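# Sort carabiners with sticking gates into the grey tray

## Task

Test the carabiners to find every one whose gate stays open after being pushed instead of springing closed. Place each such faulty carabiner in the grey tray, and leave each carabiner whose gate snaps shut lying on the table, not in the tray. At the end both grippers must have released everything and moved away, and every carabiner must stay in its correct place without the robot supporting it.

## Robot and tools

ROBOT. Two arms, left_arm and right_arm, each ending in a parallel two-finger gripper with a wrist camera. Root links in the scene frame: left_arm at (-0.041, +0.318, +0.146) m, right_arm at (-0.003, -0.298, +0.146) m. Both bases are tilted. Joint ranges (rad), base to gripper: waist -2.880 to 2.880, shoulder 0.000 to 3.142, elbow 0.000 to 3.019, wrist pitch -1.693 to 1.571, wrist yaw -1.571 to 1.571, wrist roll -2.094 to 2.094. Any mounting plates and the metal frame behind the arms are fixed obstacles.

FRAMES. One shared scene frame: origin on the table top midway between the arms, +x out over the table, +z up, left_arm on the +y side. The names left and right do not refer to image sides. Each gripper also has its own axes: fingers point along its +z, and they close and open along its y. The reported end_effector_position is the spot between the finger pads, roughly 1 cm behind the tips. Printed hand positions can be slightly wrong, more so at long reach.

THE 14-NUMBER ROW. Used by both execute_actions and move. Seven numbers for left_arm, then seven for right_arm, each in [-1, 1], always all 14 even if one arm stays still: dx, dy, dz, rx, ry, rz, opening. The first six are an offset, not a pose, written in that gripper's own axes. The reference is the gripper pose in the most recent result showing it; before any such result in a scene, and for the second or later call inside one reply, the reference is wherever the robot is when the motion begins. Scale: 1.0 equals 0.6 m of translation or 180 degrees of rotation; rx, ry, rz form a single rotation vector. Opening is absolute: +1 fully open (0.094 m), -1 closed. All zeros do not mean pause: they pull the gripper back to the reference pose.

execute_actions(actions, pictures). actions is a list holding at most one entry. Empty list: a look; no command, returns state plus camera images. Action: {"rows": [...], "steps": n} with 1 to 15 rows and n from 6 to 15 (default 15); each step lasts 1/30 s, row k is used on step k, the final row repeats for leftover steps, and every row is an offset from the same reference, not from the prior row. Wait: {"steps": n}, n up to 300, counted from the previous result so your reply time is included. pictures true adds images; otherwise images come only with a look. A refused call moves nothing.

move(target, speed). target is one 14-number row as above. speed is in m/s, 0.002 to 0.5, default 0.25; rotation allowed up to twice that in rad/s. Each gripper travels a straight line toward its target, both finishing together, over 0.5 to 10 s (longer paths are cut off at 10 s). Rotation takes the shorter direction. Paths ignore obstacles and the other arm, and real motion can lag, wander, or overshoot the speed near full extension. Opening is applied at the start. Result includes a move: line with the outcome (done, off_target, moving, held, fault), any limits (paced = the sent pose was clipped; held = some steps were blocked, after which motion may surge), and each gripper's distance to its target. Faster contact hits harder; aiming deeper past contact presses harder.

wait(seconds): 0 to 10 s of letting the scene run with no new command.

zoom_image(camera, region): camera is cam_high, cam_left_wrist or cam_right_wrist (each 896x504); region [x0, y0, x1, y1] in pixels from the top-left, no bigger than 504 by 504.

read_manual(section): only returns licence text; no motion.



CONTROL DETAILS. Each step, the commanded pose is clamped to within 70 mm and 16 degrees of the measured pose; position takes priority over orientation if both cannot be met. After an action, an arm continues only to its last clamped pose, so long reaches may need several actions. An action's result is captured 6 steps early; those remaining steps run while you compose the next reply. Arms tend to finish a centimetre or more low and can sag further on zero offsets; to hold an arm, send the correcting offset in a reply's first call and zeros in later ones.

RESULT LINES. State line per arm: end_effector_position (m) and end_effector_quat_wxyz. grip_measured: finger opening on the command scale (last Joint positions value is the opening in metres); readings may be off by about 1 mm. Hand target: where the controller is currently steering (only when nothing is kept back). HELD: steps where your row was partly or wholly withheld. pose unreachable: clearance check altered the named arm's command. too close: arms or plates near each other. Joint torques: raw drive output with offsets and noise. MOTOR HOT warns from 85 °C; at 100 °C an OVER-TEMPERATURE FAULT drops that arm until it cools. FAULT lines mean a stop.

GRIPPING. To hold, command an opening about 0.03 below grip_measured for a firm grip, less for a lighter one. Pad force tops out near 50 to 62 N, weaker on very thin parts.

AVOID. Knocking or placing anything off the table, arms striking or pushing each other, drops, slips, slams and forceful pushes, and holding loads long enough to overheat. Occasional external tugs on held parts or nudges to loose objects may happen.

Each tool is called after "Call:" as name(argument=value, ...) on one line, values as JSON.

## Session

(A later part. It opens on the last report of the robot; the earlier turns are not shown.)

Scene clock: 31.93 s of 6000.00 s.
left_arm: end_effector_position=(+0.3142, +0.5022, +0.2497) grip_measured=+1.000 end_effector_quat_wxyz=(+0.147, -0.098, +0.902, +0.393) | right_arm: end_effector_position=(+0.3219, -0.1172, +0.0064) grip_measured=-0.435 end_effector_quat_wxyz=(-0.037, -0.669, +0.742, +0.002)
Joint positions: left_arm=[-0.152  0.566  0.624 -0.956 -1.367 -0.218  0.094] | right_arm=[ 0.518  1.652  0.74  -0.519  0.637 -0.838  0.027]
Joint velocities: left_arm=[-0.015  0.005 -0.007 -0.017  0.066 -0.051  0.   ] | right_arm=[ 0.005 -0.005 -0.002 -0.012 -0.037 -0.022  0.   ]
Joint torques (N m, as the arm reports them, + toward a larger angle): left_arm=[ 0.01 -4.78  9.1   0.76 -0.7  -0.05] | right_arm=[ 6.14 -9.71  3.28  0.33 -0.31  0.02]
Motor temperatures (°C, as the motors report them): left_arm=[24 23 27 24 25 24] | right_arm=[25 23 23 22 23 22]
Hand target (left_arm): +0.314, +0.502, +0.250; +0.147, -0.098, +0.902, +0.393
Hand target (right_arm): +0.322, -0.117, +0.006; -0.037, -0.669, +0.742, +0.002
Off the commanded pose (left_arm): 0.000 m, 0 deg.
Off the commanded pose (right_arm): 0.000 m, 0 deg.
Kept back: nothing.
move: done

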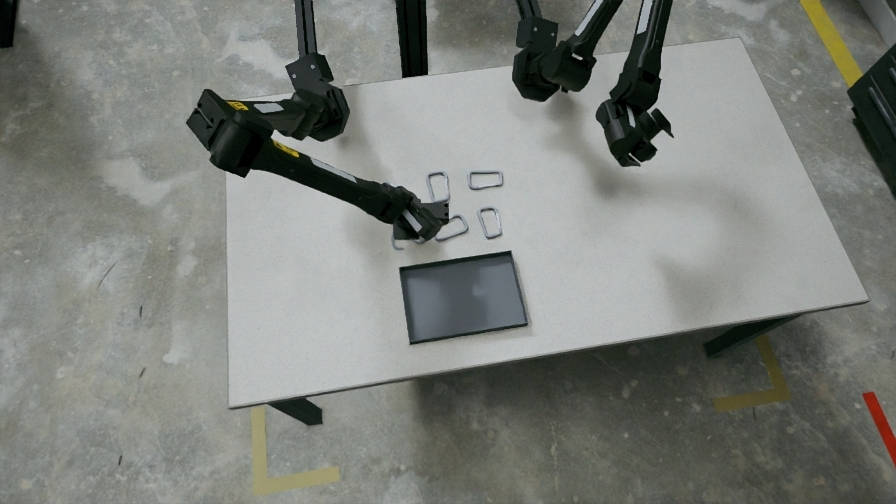

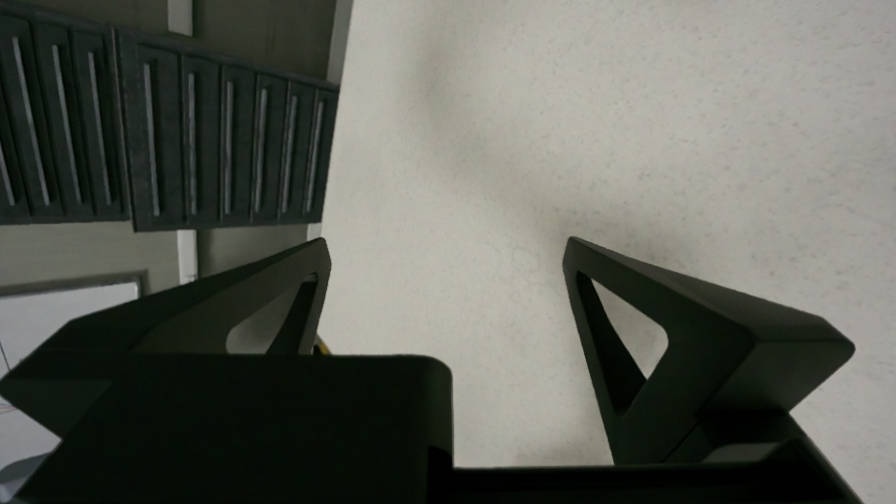

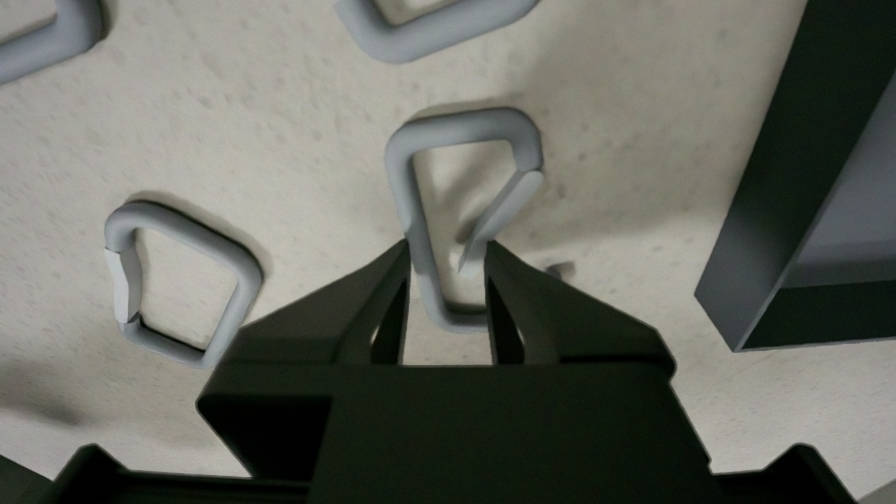

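Call:
move(target=[0,0,0,0,0,0,1, 0,0,-0.13,0,0,0,-0.47], speed=0.15)

Scene clock: 33.30 s of 6000.00 s.
left_arm: end_effector_position=(+0.3142, +0.5022, +0.2497) grip_measured=+1.000 end_effector_quat_wxyz=(+0.147, -0.098, +0.902, +0.393) | right_arm: end_effector_position=(+0.3100, -0.1226, +0.0705) grip_measured=-0.435 end_effector_quat_wxyz=(-0.054, -0.678, +0.733, +0.003)
Joint positions: left_arm=[-0.152  0.566  0.624 -0.956 -1.367 -0.218  0.094] | right_arm=[ 0.634  1.523  0.758 -0.794  0.648 -0.695  0.027]
Joint velocities: left_arm=[-0.015 -0.005  0.007  0.007  0.066 -0.007  0.   ] | right_arm=[-0.005  0.015 -0.002 -0.007 -0.037  0.095  0.   ]
Joint torques (N m, as the arm reports them, + toward a larger angle): left_arm=[ 0.02 -4.74  9.09  0.75 -0.7  -0.06] | right_arm=[ 6.93 -9.24  6.57 -0.47 -0.14  0.15]
Motor temperatures (°C, as the motors report them): left_arm=[24 23 27 24 25 24] | right_arm=[25 23 23 22 23 22]
Hand target (left_arm): +0.314, +0.502, +0.250; +0.147, -0.098, +0.902, +0.393
Hand target (right_arm): +0.326, -0.114, +0.083; +0.037, +0.669, -0.742, -0.001
Off the commanded pose (left_arm): 0.000 m, 0 deg.
Off the commanded pose (right_arm): 0.023 m, 2 deg.
Kept back: nothing.
move: off_target (right_arm)

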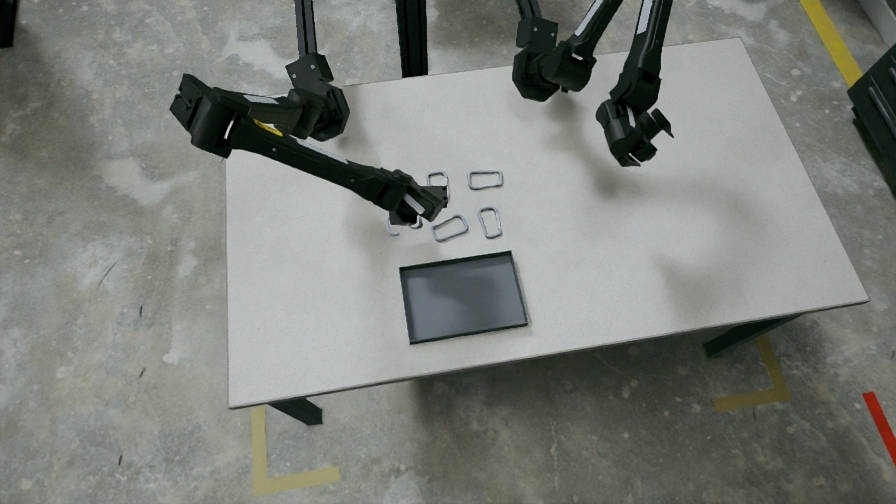

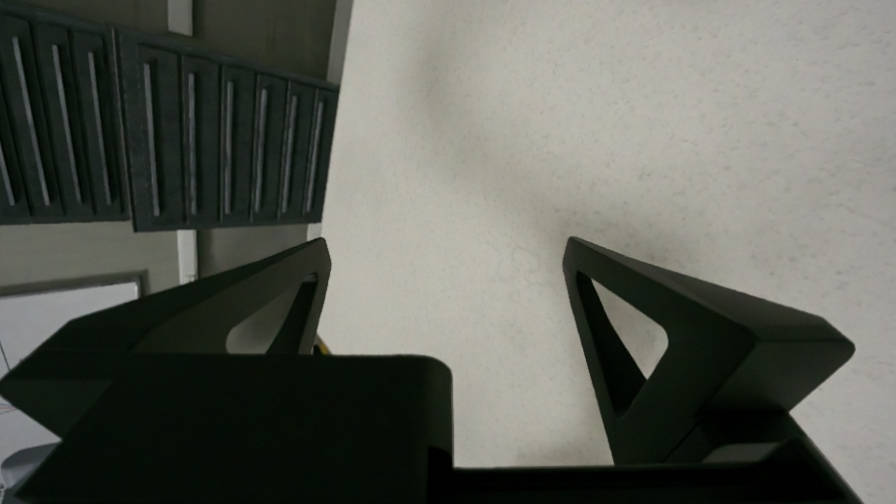

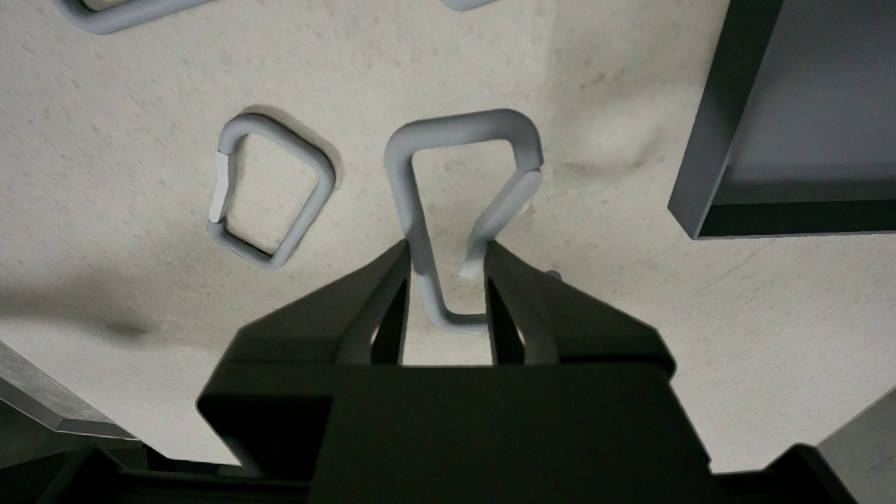

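Call:
move(target=[0,0,0,0,0,0,1, -0.145,-0.328,-0.062,0.002,-0.038,0.475,-0.47], speed=0.2)

Scene clock: 37.90 s of 6000.00 s.
left_arm: end_effector_position=(+0.3142, +0.5022, +0.2497) grip_measured=+1.000 end_effector_quat_wxyz=(+0.147, -0.098, +0.902, +0.393) | right_arm: end_effector_position=(+0.4973, -0.0517, +0.0824) grip_measured=-0.436 end_effector_quat_wxyz=(-0.005, -0.017, +1.000, +0.001)
Joint positions: left_arm=[-0.152  0.566  0.624 -0.956 -1.367 -0.218  0.094] | right_arm=[ 0.539  1.741  1.284 -0.904  0.63   0.571  0.026]
Joint velocities: left_arm=[-0.015 -0.015 -0.002  0.012 -0.007  0.007  0.   ] | right_arm=[-0.005 -0.005 -0.007  0.002  0.022  0.081 -0.   ]
Joint torques (N m, as the arm reports them, + toward a larger angle): left_arm=[-0.01 -4.72  9.09  0.75 -0.7  -0.05] | right_arm=[  8.49 -12.57   8.53  -0.25  -0.05   0.12]
Motor temperatures (°C, as the motors report them): left_arm=[24 23 27 24 25 24] | right_arm=[25 23 23 22 23 22]
Hand target (left_arm): +0.314, +0.502, +0.250; +0.147, -0.098, +0.902, +0.393
Hand target (right_arm): +0.516, -0.052, +0.086; +0.000, +0.001, +1.000, +0.001
Off the commanded pose (left_arm): 0.000 m, 0 deg.
Off the commanded pose (right_arm): 0.018 m, 2 deg.
Kept back: nothing.
move: off_target (right_arm)

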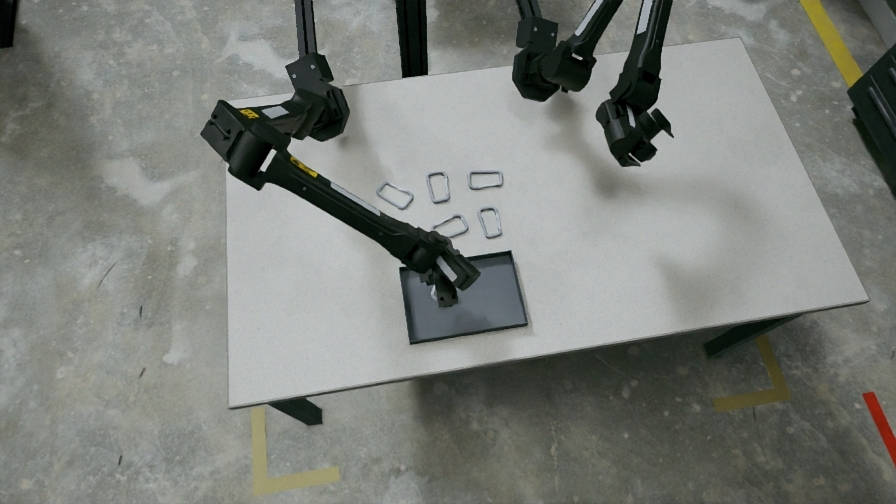

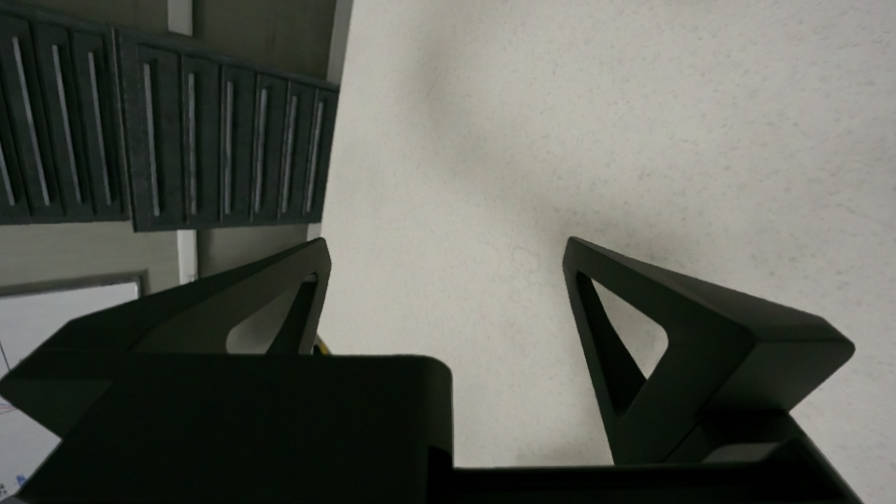

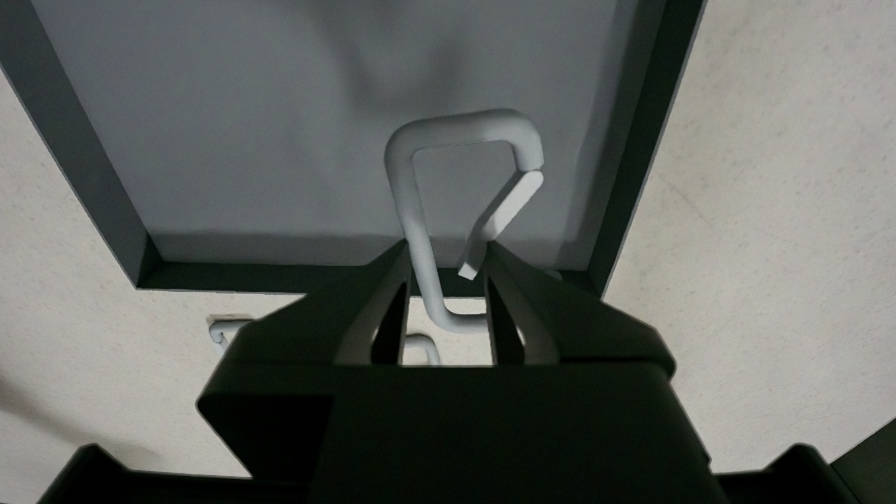

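Call:
move(target=[0,0,0,0,0,0,1, -0.04,0,0.122,0,0,0,-0.47], speed=0.1)

Scene clock: 39.40 s of 6000.00 s.
left_arm: end_effector_position=(+0.3142, +0.5022, +0.2497) grip_measured=+1.000 end_effector_quat_wxyz=(+0.147, -0.098, +0.902, +0.393) | right_arm: end_effector_position=(+0.4993, -0.0559, +0.0071) grip_measured=-0.436 end_effector_quat_wxyz=(-0.021, -0.026, +0.999, -0.008)
Joint positions: left_arm=[-0.152  0.566  0.624 -0.956 -1.367 -0.218  0.094] | right_arm=[ 0.447  1.855  1.284 -0.772  0.608  0.47   0.026]
Joint velocities: left_arm=[-0.015 -0.005  0.002  0.017  0.007  0.007  0.   ] | right_arm=[-0.005 -0.005 -0.007 -0.007 -0.051  0.022  0.   ]
Joint torques (N m, as the arm reports them, + toward a larger angle): left_arm=[ 0.02 -4.72  9.1   0.76 -0.7  -0.06] | right_arm=[  8.65 -14.42   7.06   1.23  -0.33  -0.07]
Motor temperatures (°C, as the motors report them): left_arm=[24 23 27 24 25 24] | right_arm=[25 23 23 22 23 22]
Hand target (left_arm): +0.314, +0.502, +0.250; +0.147, -0.098, +0.902, +0.393
Hand target (right_arm): +0.520, -0.051, +0.010; -0.005, -0.017, +1.000, +0.002
Off the commanded pose (left_arm): 0.000 m, 0 deg.
Off the commanded pose (right_arm): 0.022 m, 2 deg.
Kept back: nothing.
move: off_target (right_arm)

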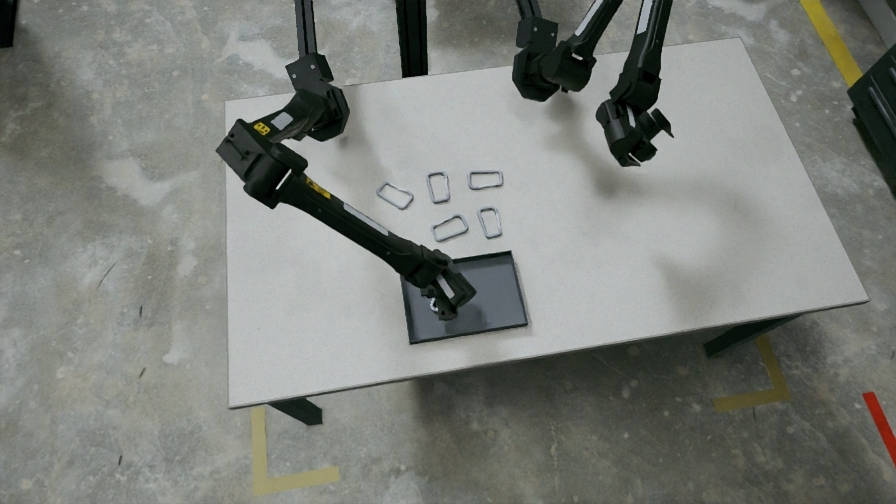

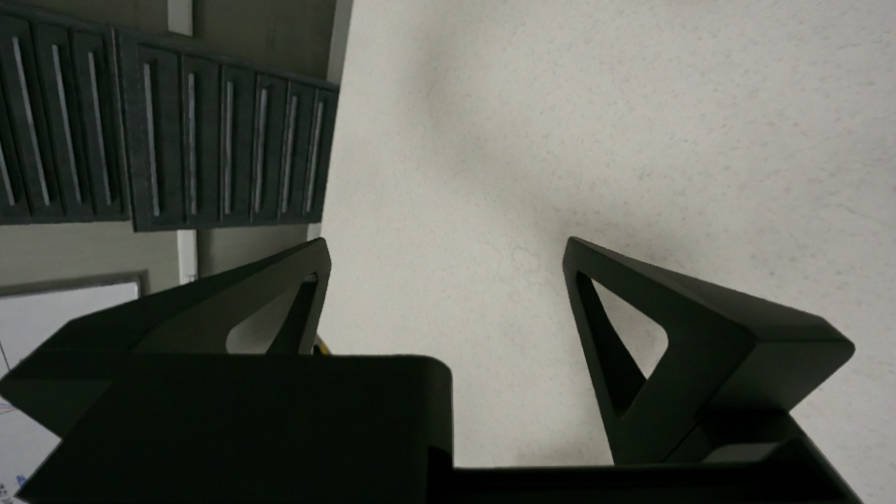

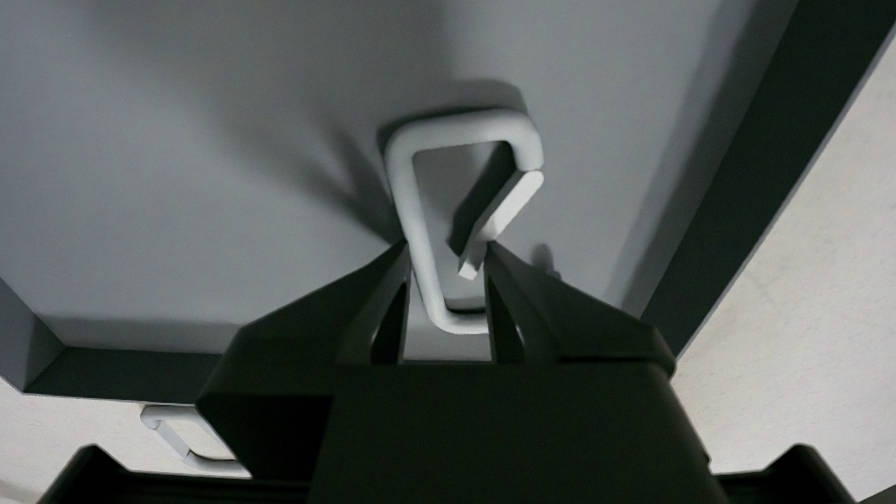

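Open a little, then lift.

Call:
move(target=[0,0,0,0,0,0,1, 0,0,0,0,0,0,-0.22], speed=0.05)

Call:
move(target=[0,0,0,0,0,0,1, -0.01,0,-0.13,0,0,0,-0.22], speed=0.12)

Scene clock: 40.33 s of 6000.00 s.
left_arm: end_effector_position=(+0.3142, +0.5022, +0.2497) grip_measured=+1.000 end_effector_quat_wxyz=(+0.147, -0.098, +0.902, +0.393) | right_arm: end_effector_position=(+0.4993, -0.0559, +0.0071) grip_measured=-0.222 end_effector_quat_wxyz=(-0.021, -0.027, +0.999, -0.008)
Joint positions: left_arm=[-0.152  0.566  0.624 -0.956 -1.367 -0.218  0.094] | right_arm=[ 0.447  1.855  1.284 -0.772  0.608  0.468  0.037]
Joint velocities: left_arm=[ 0.015 -0.005  0.002 -0.002  0.007  0.022  0.   ] | right_arm=[ 0.005  0.015 -0.007 -0.017 -0.051  0.081  0.001]
Joint torques (N m, as the arm reports them, + toward a larger angle): left_arm=[-0.01 -4.76  9.08  0.77 -0.7  -0.06] | right_arm=[  9.57 -15.45   4.6    0.45  -0.21   0.03]
Motor temperatures (°C, as the motors report them): left_arm=[24 23 27 24 25 24] | right_arm=[25 23 23 22 23 22]
Hand target (left_arm): +0.314, +0.502, +0.250; +0.147, -0.098, +0.902, +0.393
Hand target (right_arm): +0.499, -0.056, +0.007; -0.021, -0.025, +0.999, -0.008
Off the commanded pose (left_arm): 0.000 m, 0 deg.
Off the commanded pose (right_arm): 0.000 m, 0 deg.
Kept back: nothing.
move: done

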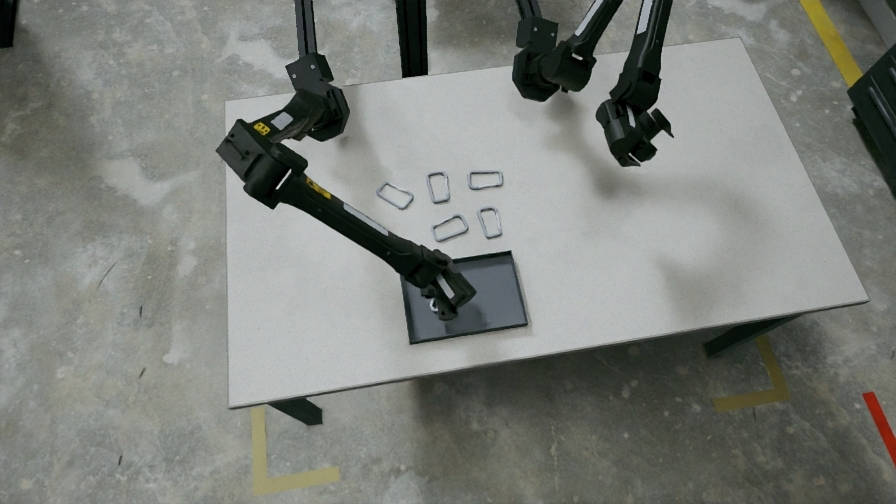

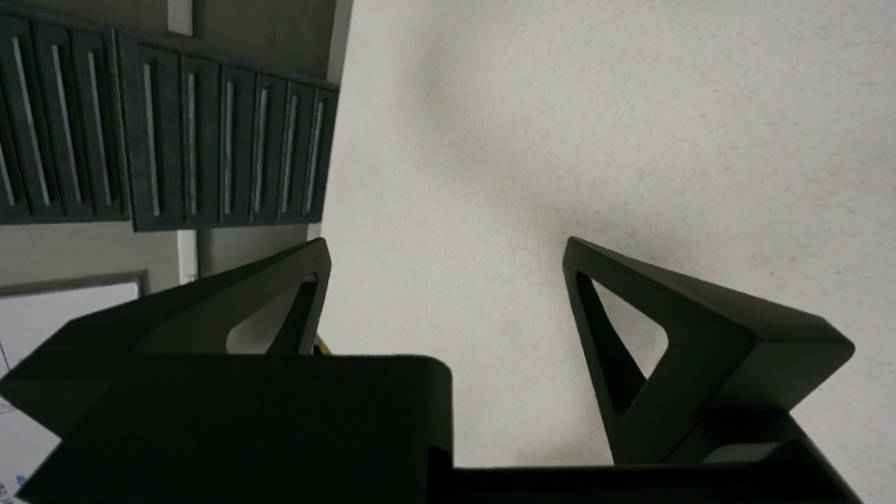

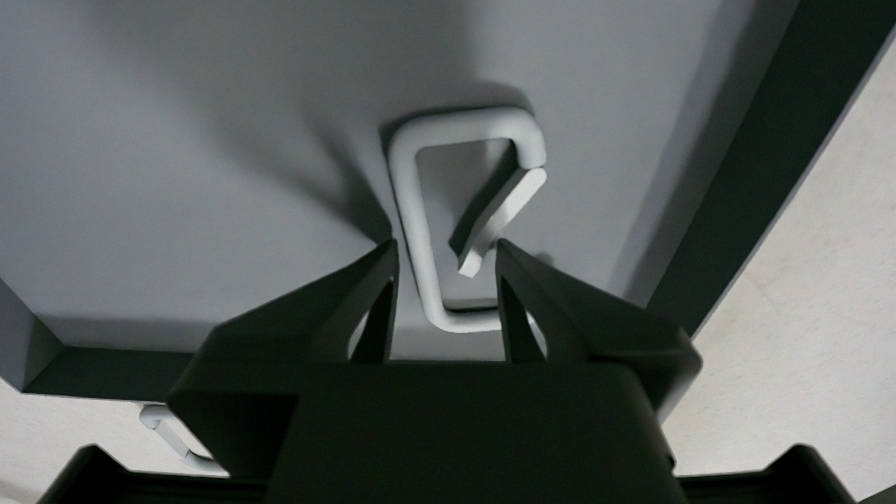

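Scene clock: 41.40 s of 6000.00 s.
left_arm: end_effector_position=(+0.3142, +0.5022, +0.2497) grip_measured=+1.000 end_effector_quat_wxyz=(+0.147, -0.098, +0.902, +0.393) | right_arm: end_effector_position=(+0.4885, -0.0595, +0.0631) grip_measured=-0.222 end_effector_quat_wxyz=(-0.039, -0.041, +0.998, -0.019)
Joint positions: left_arm=[-0.152  0.566  0.624 -0.956 -1.367 -0.218  0.094] | right_arm=[ 0.513  1.782  1.303 -0.962  0.621  0.548  0.037]
Joint velocities: left_arm=[-0.005  0.015 -0.007  0.022 -0.022 -0.022  0.   ] | right_arm=[ 0.005 -0.024 -0.012 -0.002 -0.037  0.007 -0.001]
Joint torques (N m, as the arm reports them, + toward a larger angle): left_arm=[-0.02 -4.71  9.1   0.77 -0.7  -0.06] | right_arm=[  9.96 -15.57   7.86  -0.48  -0.08   0.17]
Motor temperatures (°C, as the motors report them): left_arm=[24 23 27 24 25 24] | right_arm=[25 23 23 22 23 22]
Hand target (left_arm): +0.314, +0.502, +0.250; +0.147, -0.098, +0.902, +0.393
Hand target (right_arm): +0.508, -0.055, +0.085; -0.021, -0.027, +0.999, -0.008
Off the commanded pose (left_arm): 0.000 m, 0 deg.
Off the commanded pose (right_arm): 0.030 m, 3 deg.
Kept back: nothing.
move: off_target (right_arm)

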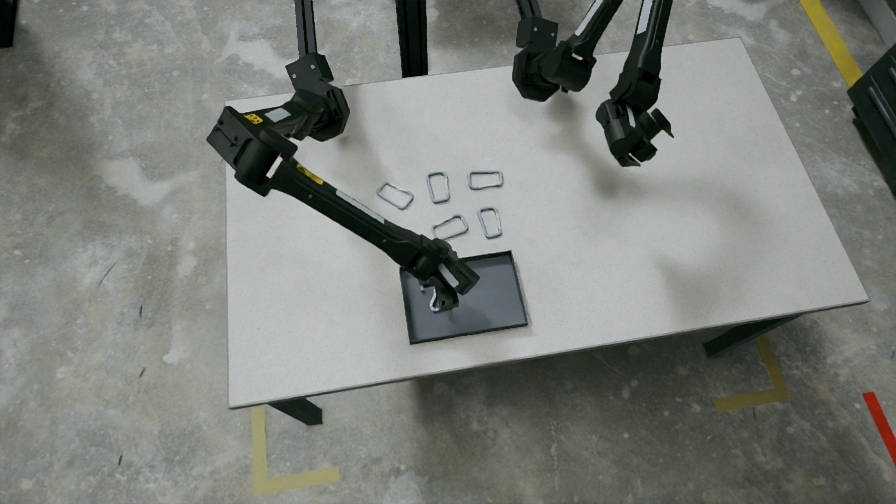

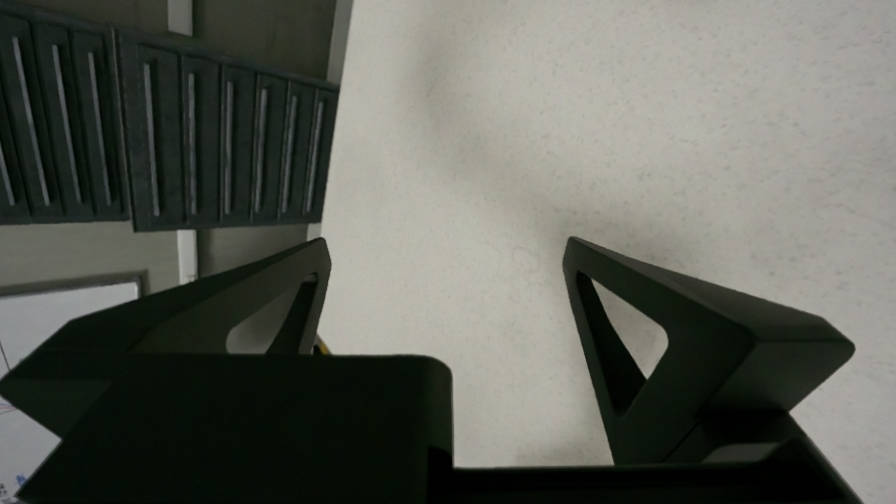

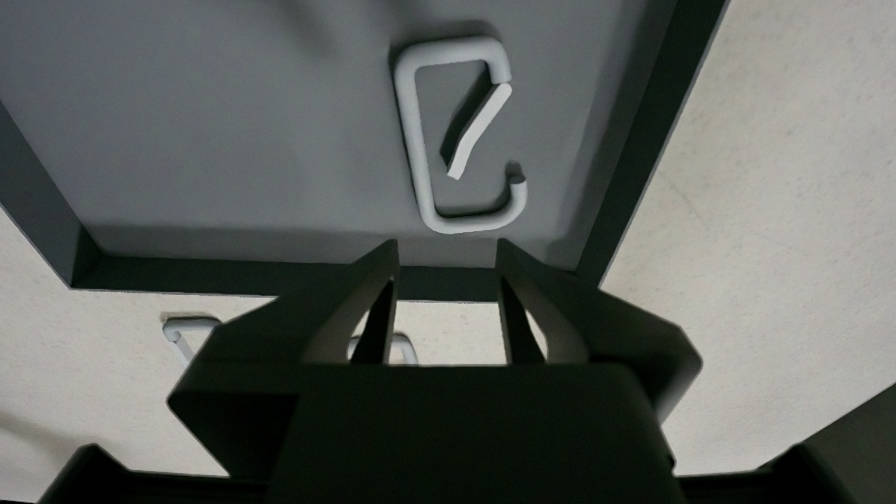

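Call:
move(target=[0,0,0,0,0,0,1, 0.505,0.124,0.02,-0.012,-0.025,0.026,0.75], speed=0.25)

Scene clock: 43.63 s of 6000.00 s.
left_arm: end_effector_position=(+0.3142, +0.5022, +0.2497) grip_measured=+1.000 end_effector_quat_wxyz=(+0.147, -0.098, +0.902, +0.393) | right_arm: end_effector_position=(+0.1826, -0.0136, +0.0709) grip_measured=+0.748 end_effector_quat_wxyz=(+0.000, -0.012, +1.000, -0.010)
Joint positions: left_arm=[-0.152  0.566  0.624 -0.956 -1.367 -0.218  0.094] | right_arm=[ 1.029  1.835  0.745 -0.665  0.659  1.206  0.082]
Joint velocities: left_arm=[-0.005 -0.005  0.002 -0.012  0.022 -0.037  0.   ] | right_arm=[-0.005  0.005  0.007 -0.012  0.081 -0.007 -0.001]
Joint torques (N m, as the arm reports them, + toward a larger angle): left_arm=[ 0.01 -4.74  9.09  0.77 -0.71 -0.06] | right_arm=[ 7.16 -8.41  4.28  1.16  0.    0.16]
Motor temperatures (°C, as the motors report them): left_arm=[24 23 27 24 25 24] | right_arm=[25 23 23 22 23 22]
Hand target (left_arm): +0.314, +0.502, +0.250; +0.147, -0.098, +0.902, +0.393
Hand target (right_arm): +0.184, -0.009, +0.071; +0.005, -0.000, +1.000, -0.003
Off the commanded pose (left_arm): 0.000 m, 0 deg.
Off the commanded pose (right_arm): 0.004 m, 2 deg.
Kept back: nothing.
move: done

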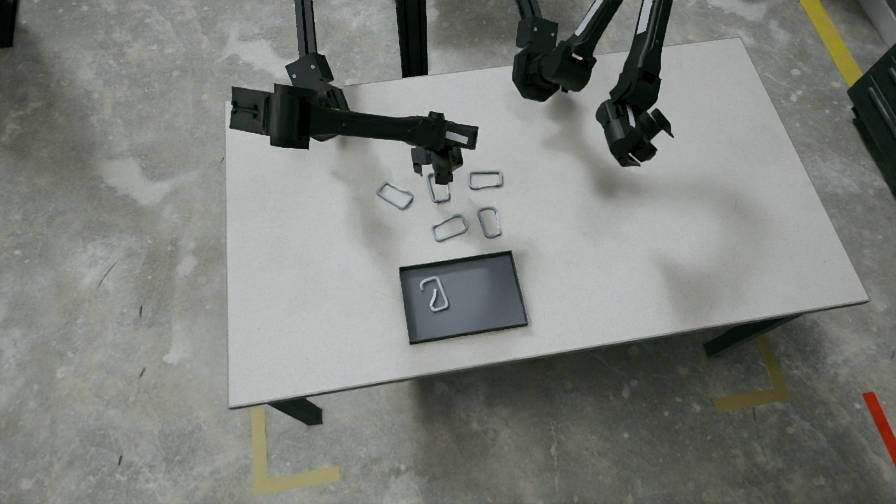

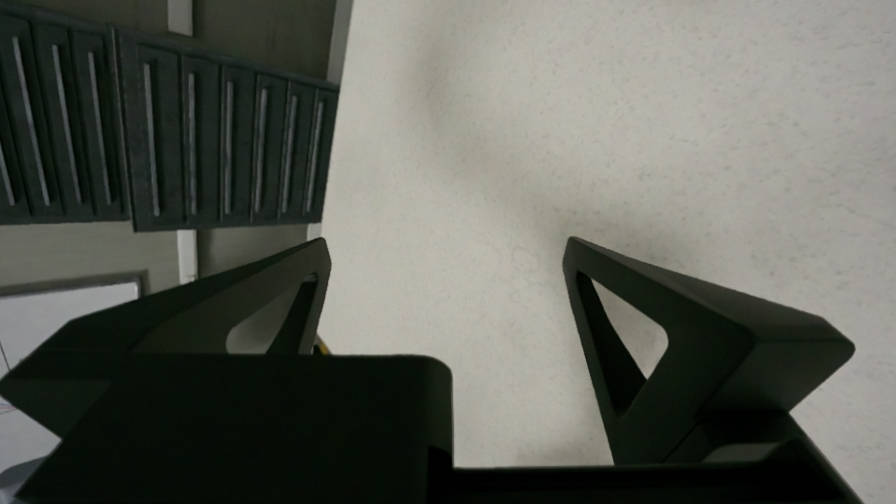

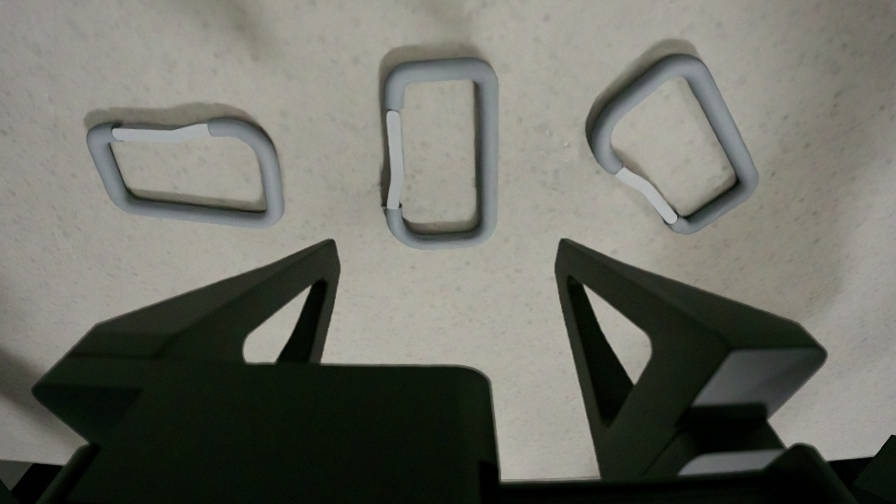

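Call:
move(target=[0,0,0,0,0,0,1, -0.022,0.005,0.12,0,0,0,0.75], speed=0.12)

Scene clock: 44.93 s of 6000.00 s.
left_arm: end_effector_position=(+0.3142, +0.5022, +0.2497) grip_measured=+1.000 end_effector_quat_wxyz=(+0.147, -0.098, +0.902, +0.393) | right_arm: end_effector_position=(+0.1957, -0.0099, +0.0034) grip_measured=+0.748 end_effector_quat_wxyz=(-0.003, -0.008, +1.000, -0.010)
Joint positions: left_arm=[-0.152  0.566  0.624 -0.956 -1.367 -0.218  0.094] | right_arm=[ 0.886  1.968  0.741 -0.419  0.671  1.035  0.082]
Joint velocities: left_arm=[ 0.005  0.024 -0.007 -0.012 -0.037  0.007  0.   ] | right_arm=[-0.005 -0.015 -0.012 -0.012 -0.095 -0.066 -0.   ]
Joint torques (N m, as the arm reports them, + toward a larger angle): left_arm=[ 0.02 -4.78  9.1   0.76 -0.71 -0.06] | right_arm=[ 7.01 -9.31  2.55  1.3  -0.03 -0.11]
Motor temperatures (°C, as the motors report them): left_arm=[24 23 27 24 25 24] | right_arm=[25 23 23 22 23 22]
Hand target (left_arm): +0.314, +0.502, +0.250; +0.147, -0.098, +0.902, +0.393
Hand target (right_arm): +0.195, -0.012, -0.000; -0.001, -0.012, +1.000, -0.010
Off the commanded pose (left_arm): 0.000 m, 0 deg.
Off the commanded pose (right_arm): 0.005 m, 1 deg.
Kept back: nothing.
move: done

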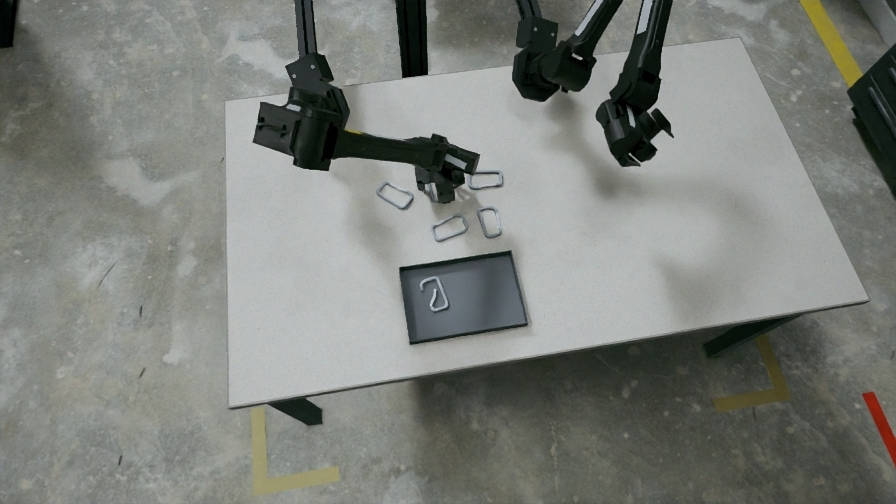

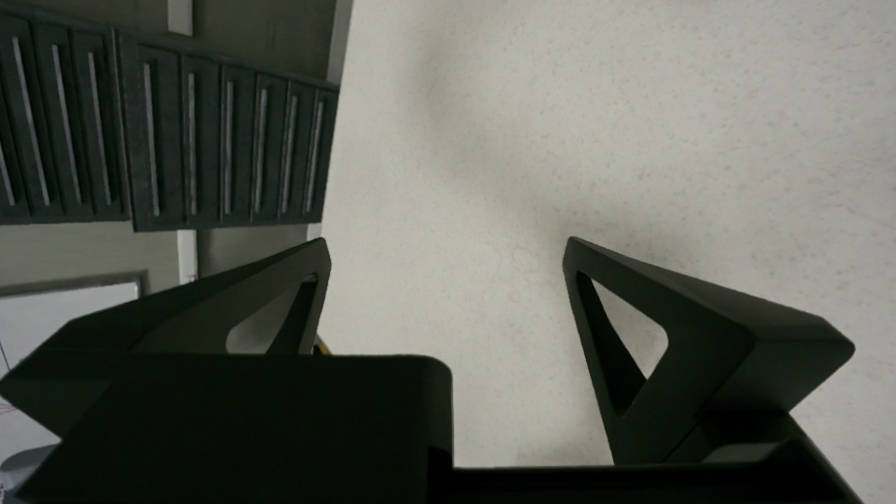

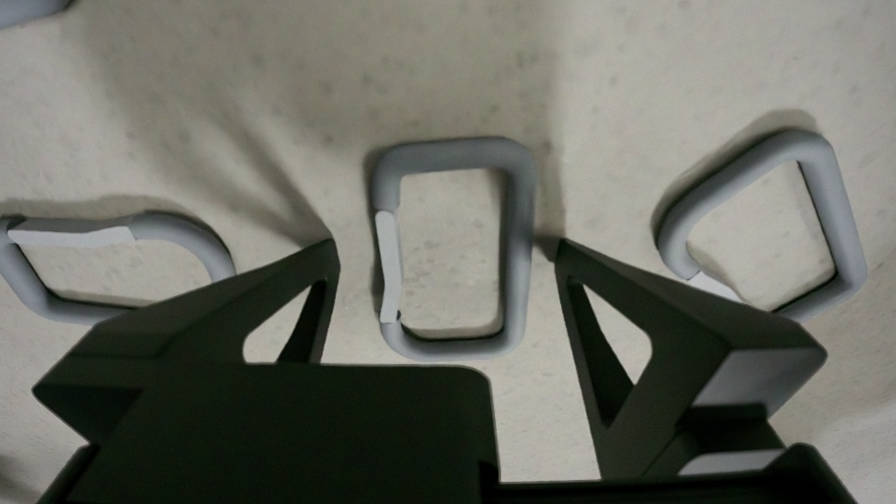

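Call:
move(target=[0,0,0,0,0,0,1, 0,0,0,0,0,0,-0.2], speed=0.05)

Call:
move(target=[0,0,0,0,0,0,1, 0,0,0,0,0,0,0.75], speed=0.05)

Scene clock: 45.87 s of 6000.00 s.
left_arm: end_effector_position=(+0.3142, +0.5022, +0.2497) grip_measured=+1.000 end_effector_quat_wxyz=(+0.147, -0.098, +0.902, +0.393) | right_arm: end_effector_position=(+0.1957, -0.0099, +0.0034) grip_measured=-0.190 end_effector_quat_wxyz=(-0.003, -0.010, +1.000, -0.010)
Joint positions: left_arm=[-0.152  0.566  0.624 -0.956 -1.367 -0.218  0.094] | right_arm=[ 0.886  1.968  0.741 -0.419  0.671  1.033  0.038]
Joint velocities: left_arm=[ 0.005 -0.015 -0.012 -0.012  0.022  0.037  0.   ] | right_arm=[-0.015 -0.005 -0.022  0.007  0.022 -0.051  0.   ]
Joint torques (N m, as the arm reports them, + toward a larger angle): left_arm=[-0.02 -4.74  9.1   0.76 -0.7  -0.06] | right_arm=[ 7.55 -9.63  3.07  0.42 -0.15  0.04]
Motor temperatures (°C, as the motors report them): left_arm=[24 23 27 24 25 24] | right_arm=[25 23 23 22 23 22]
Hand target (left_arm): +0.314, +0.502, +0.250; +0.147, -0.098, +0.902, +0.393
Hand target (right_arm): +0.196, -0.010, +0.003; -0.003, -0.008, +1.000, -0.010
Off the commanded pose (left_arm): 0.000 m, 0 deg.
Off the commanded pose (right_arm): 0.000 m, 0 deg.
Kept back: nothing.
move: done

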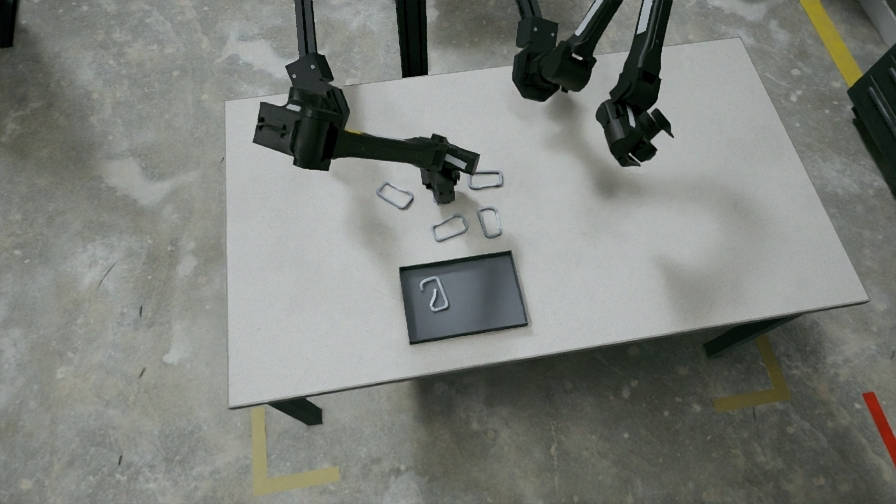

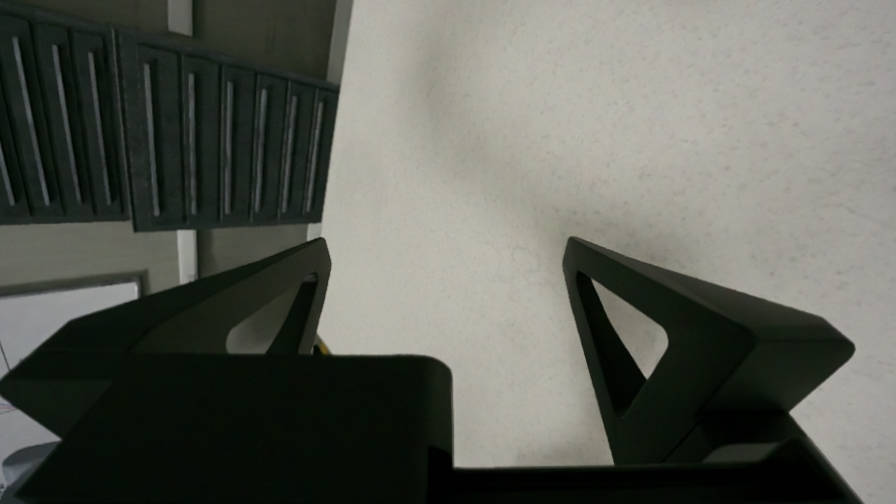

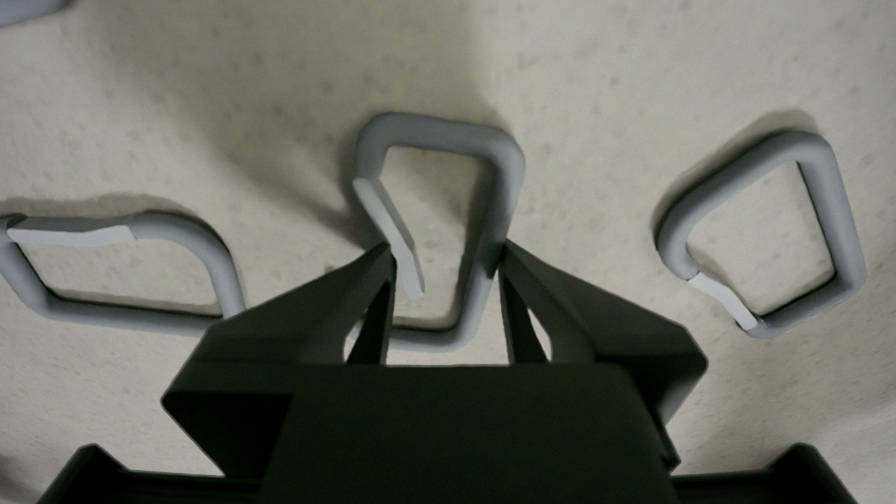

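Scene clock: 46.37 s of 6000.00 s.
left_arm: end_effector_position=(+0.3142, +0.5022, +0.2497) grip_measured=+1.000 end_effector_quat_wxyz=(+0.147, -0.098, +0.902, +0.393) | right_arm: end_effector_position=(+0.1957, -0.0099, +0.0034) grip_measured=+0.748 end_effector_quat_wxyz=(-0.003, -0.010, +1.000, -0.010)
Joint positions: left_arm=[-0.152  0.566  0.624 -0.956 -1.367 -0.218  0.094] | right_arm=[ 0.886  1.968  0.741 -0.419  0.671  1.033  0.082]
Joint velocities: left_arm=[-0.005 -0.005 -0.002 -0.007 -0.007 -0.037  0.   ] | right_arm=[-0.015 -0.024  0.012 -0.017  0.037 -0.066  0.001]
Joint torques (N m, as the arm reports them, + toward a larger angle): left_arm=[ 0.05 -4.78  9.1   0.76 -0.7  -0.06] | right_arm=[ 7.52 -9.37  3.04  0.45 -0.17  0.04]
Motor temperatures (°C, as the motors report them): left_arm=[24 23 27 24 25 24] | right_arm=[25 23 23 22 23 22]
Hand target (left_arm): +0.314, +0.502, +0.250; +0.147, -0.098, +0.902, +0.393
Hand target (right_arm): +0.196, -0.010, +0.003; -0.003, -0.010, +1.000, -0.010
Off the commanded pose (left_arm): 0.000 m, 0 deg.
Off the commanded pose (right_arm): 0.000 m, 0 deg.
Kept back: nothing.
move: done

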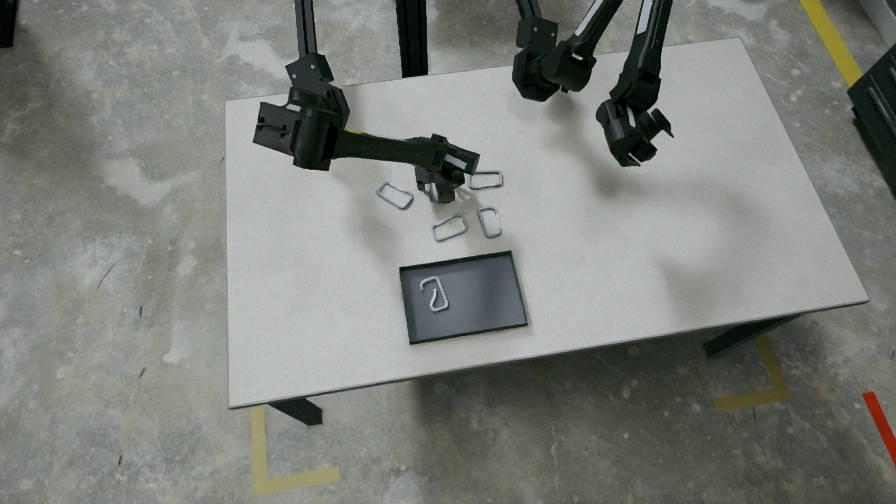

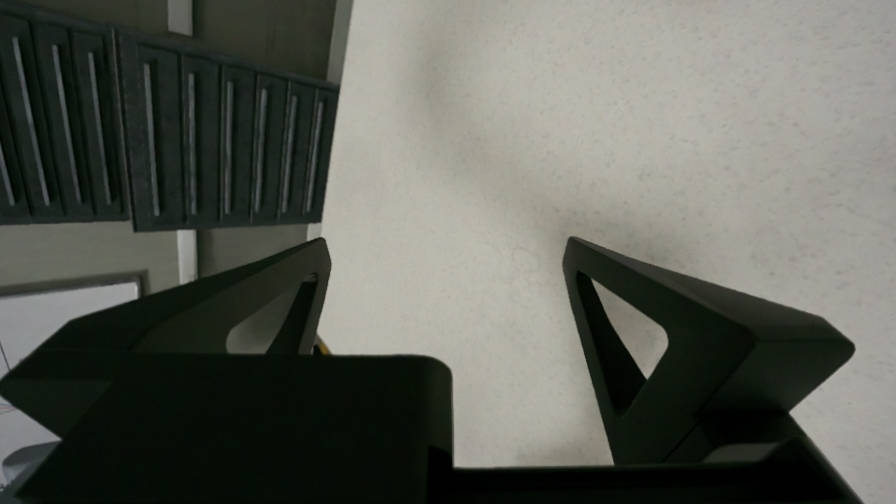

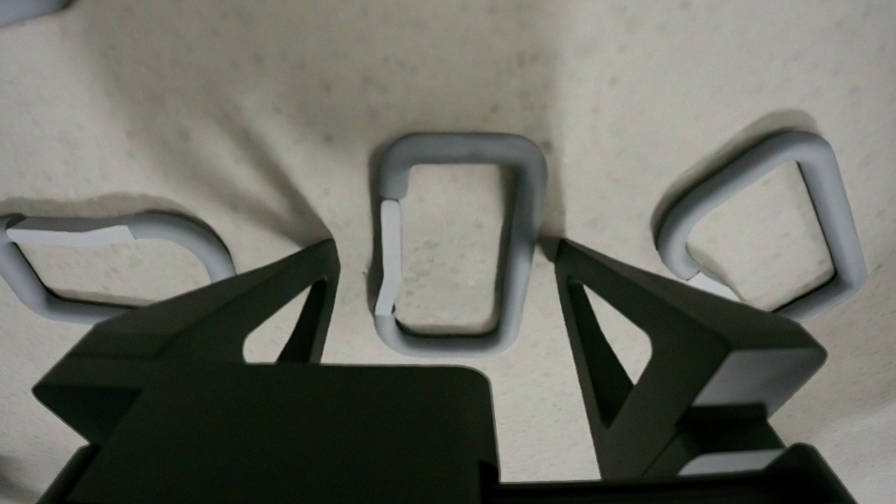

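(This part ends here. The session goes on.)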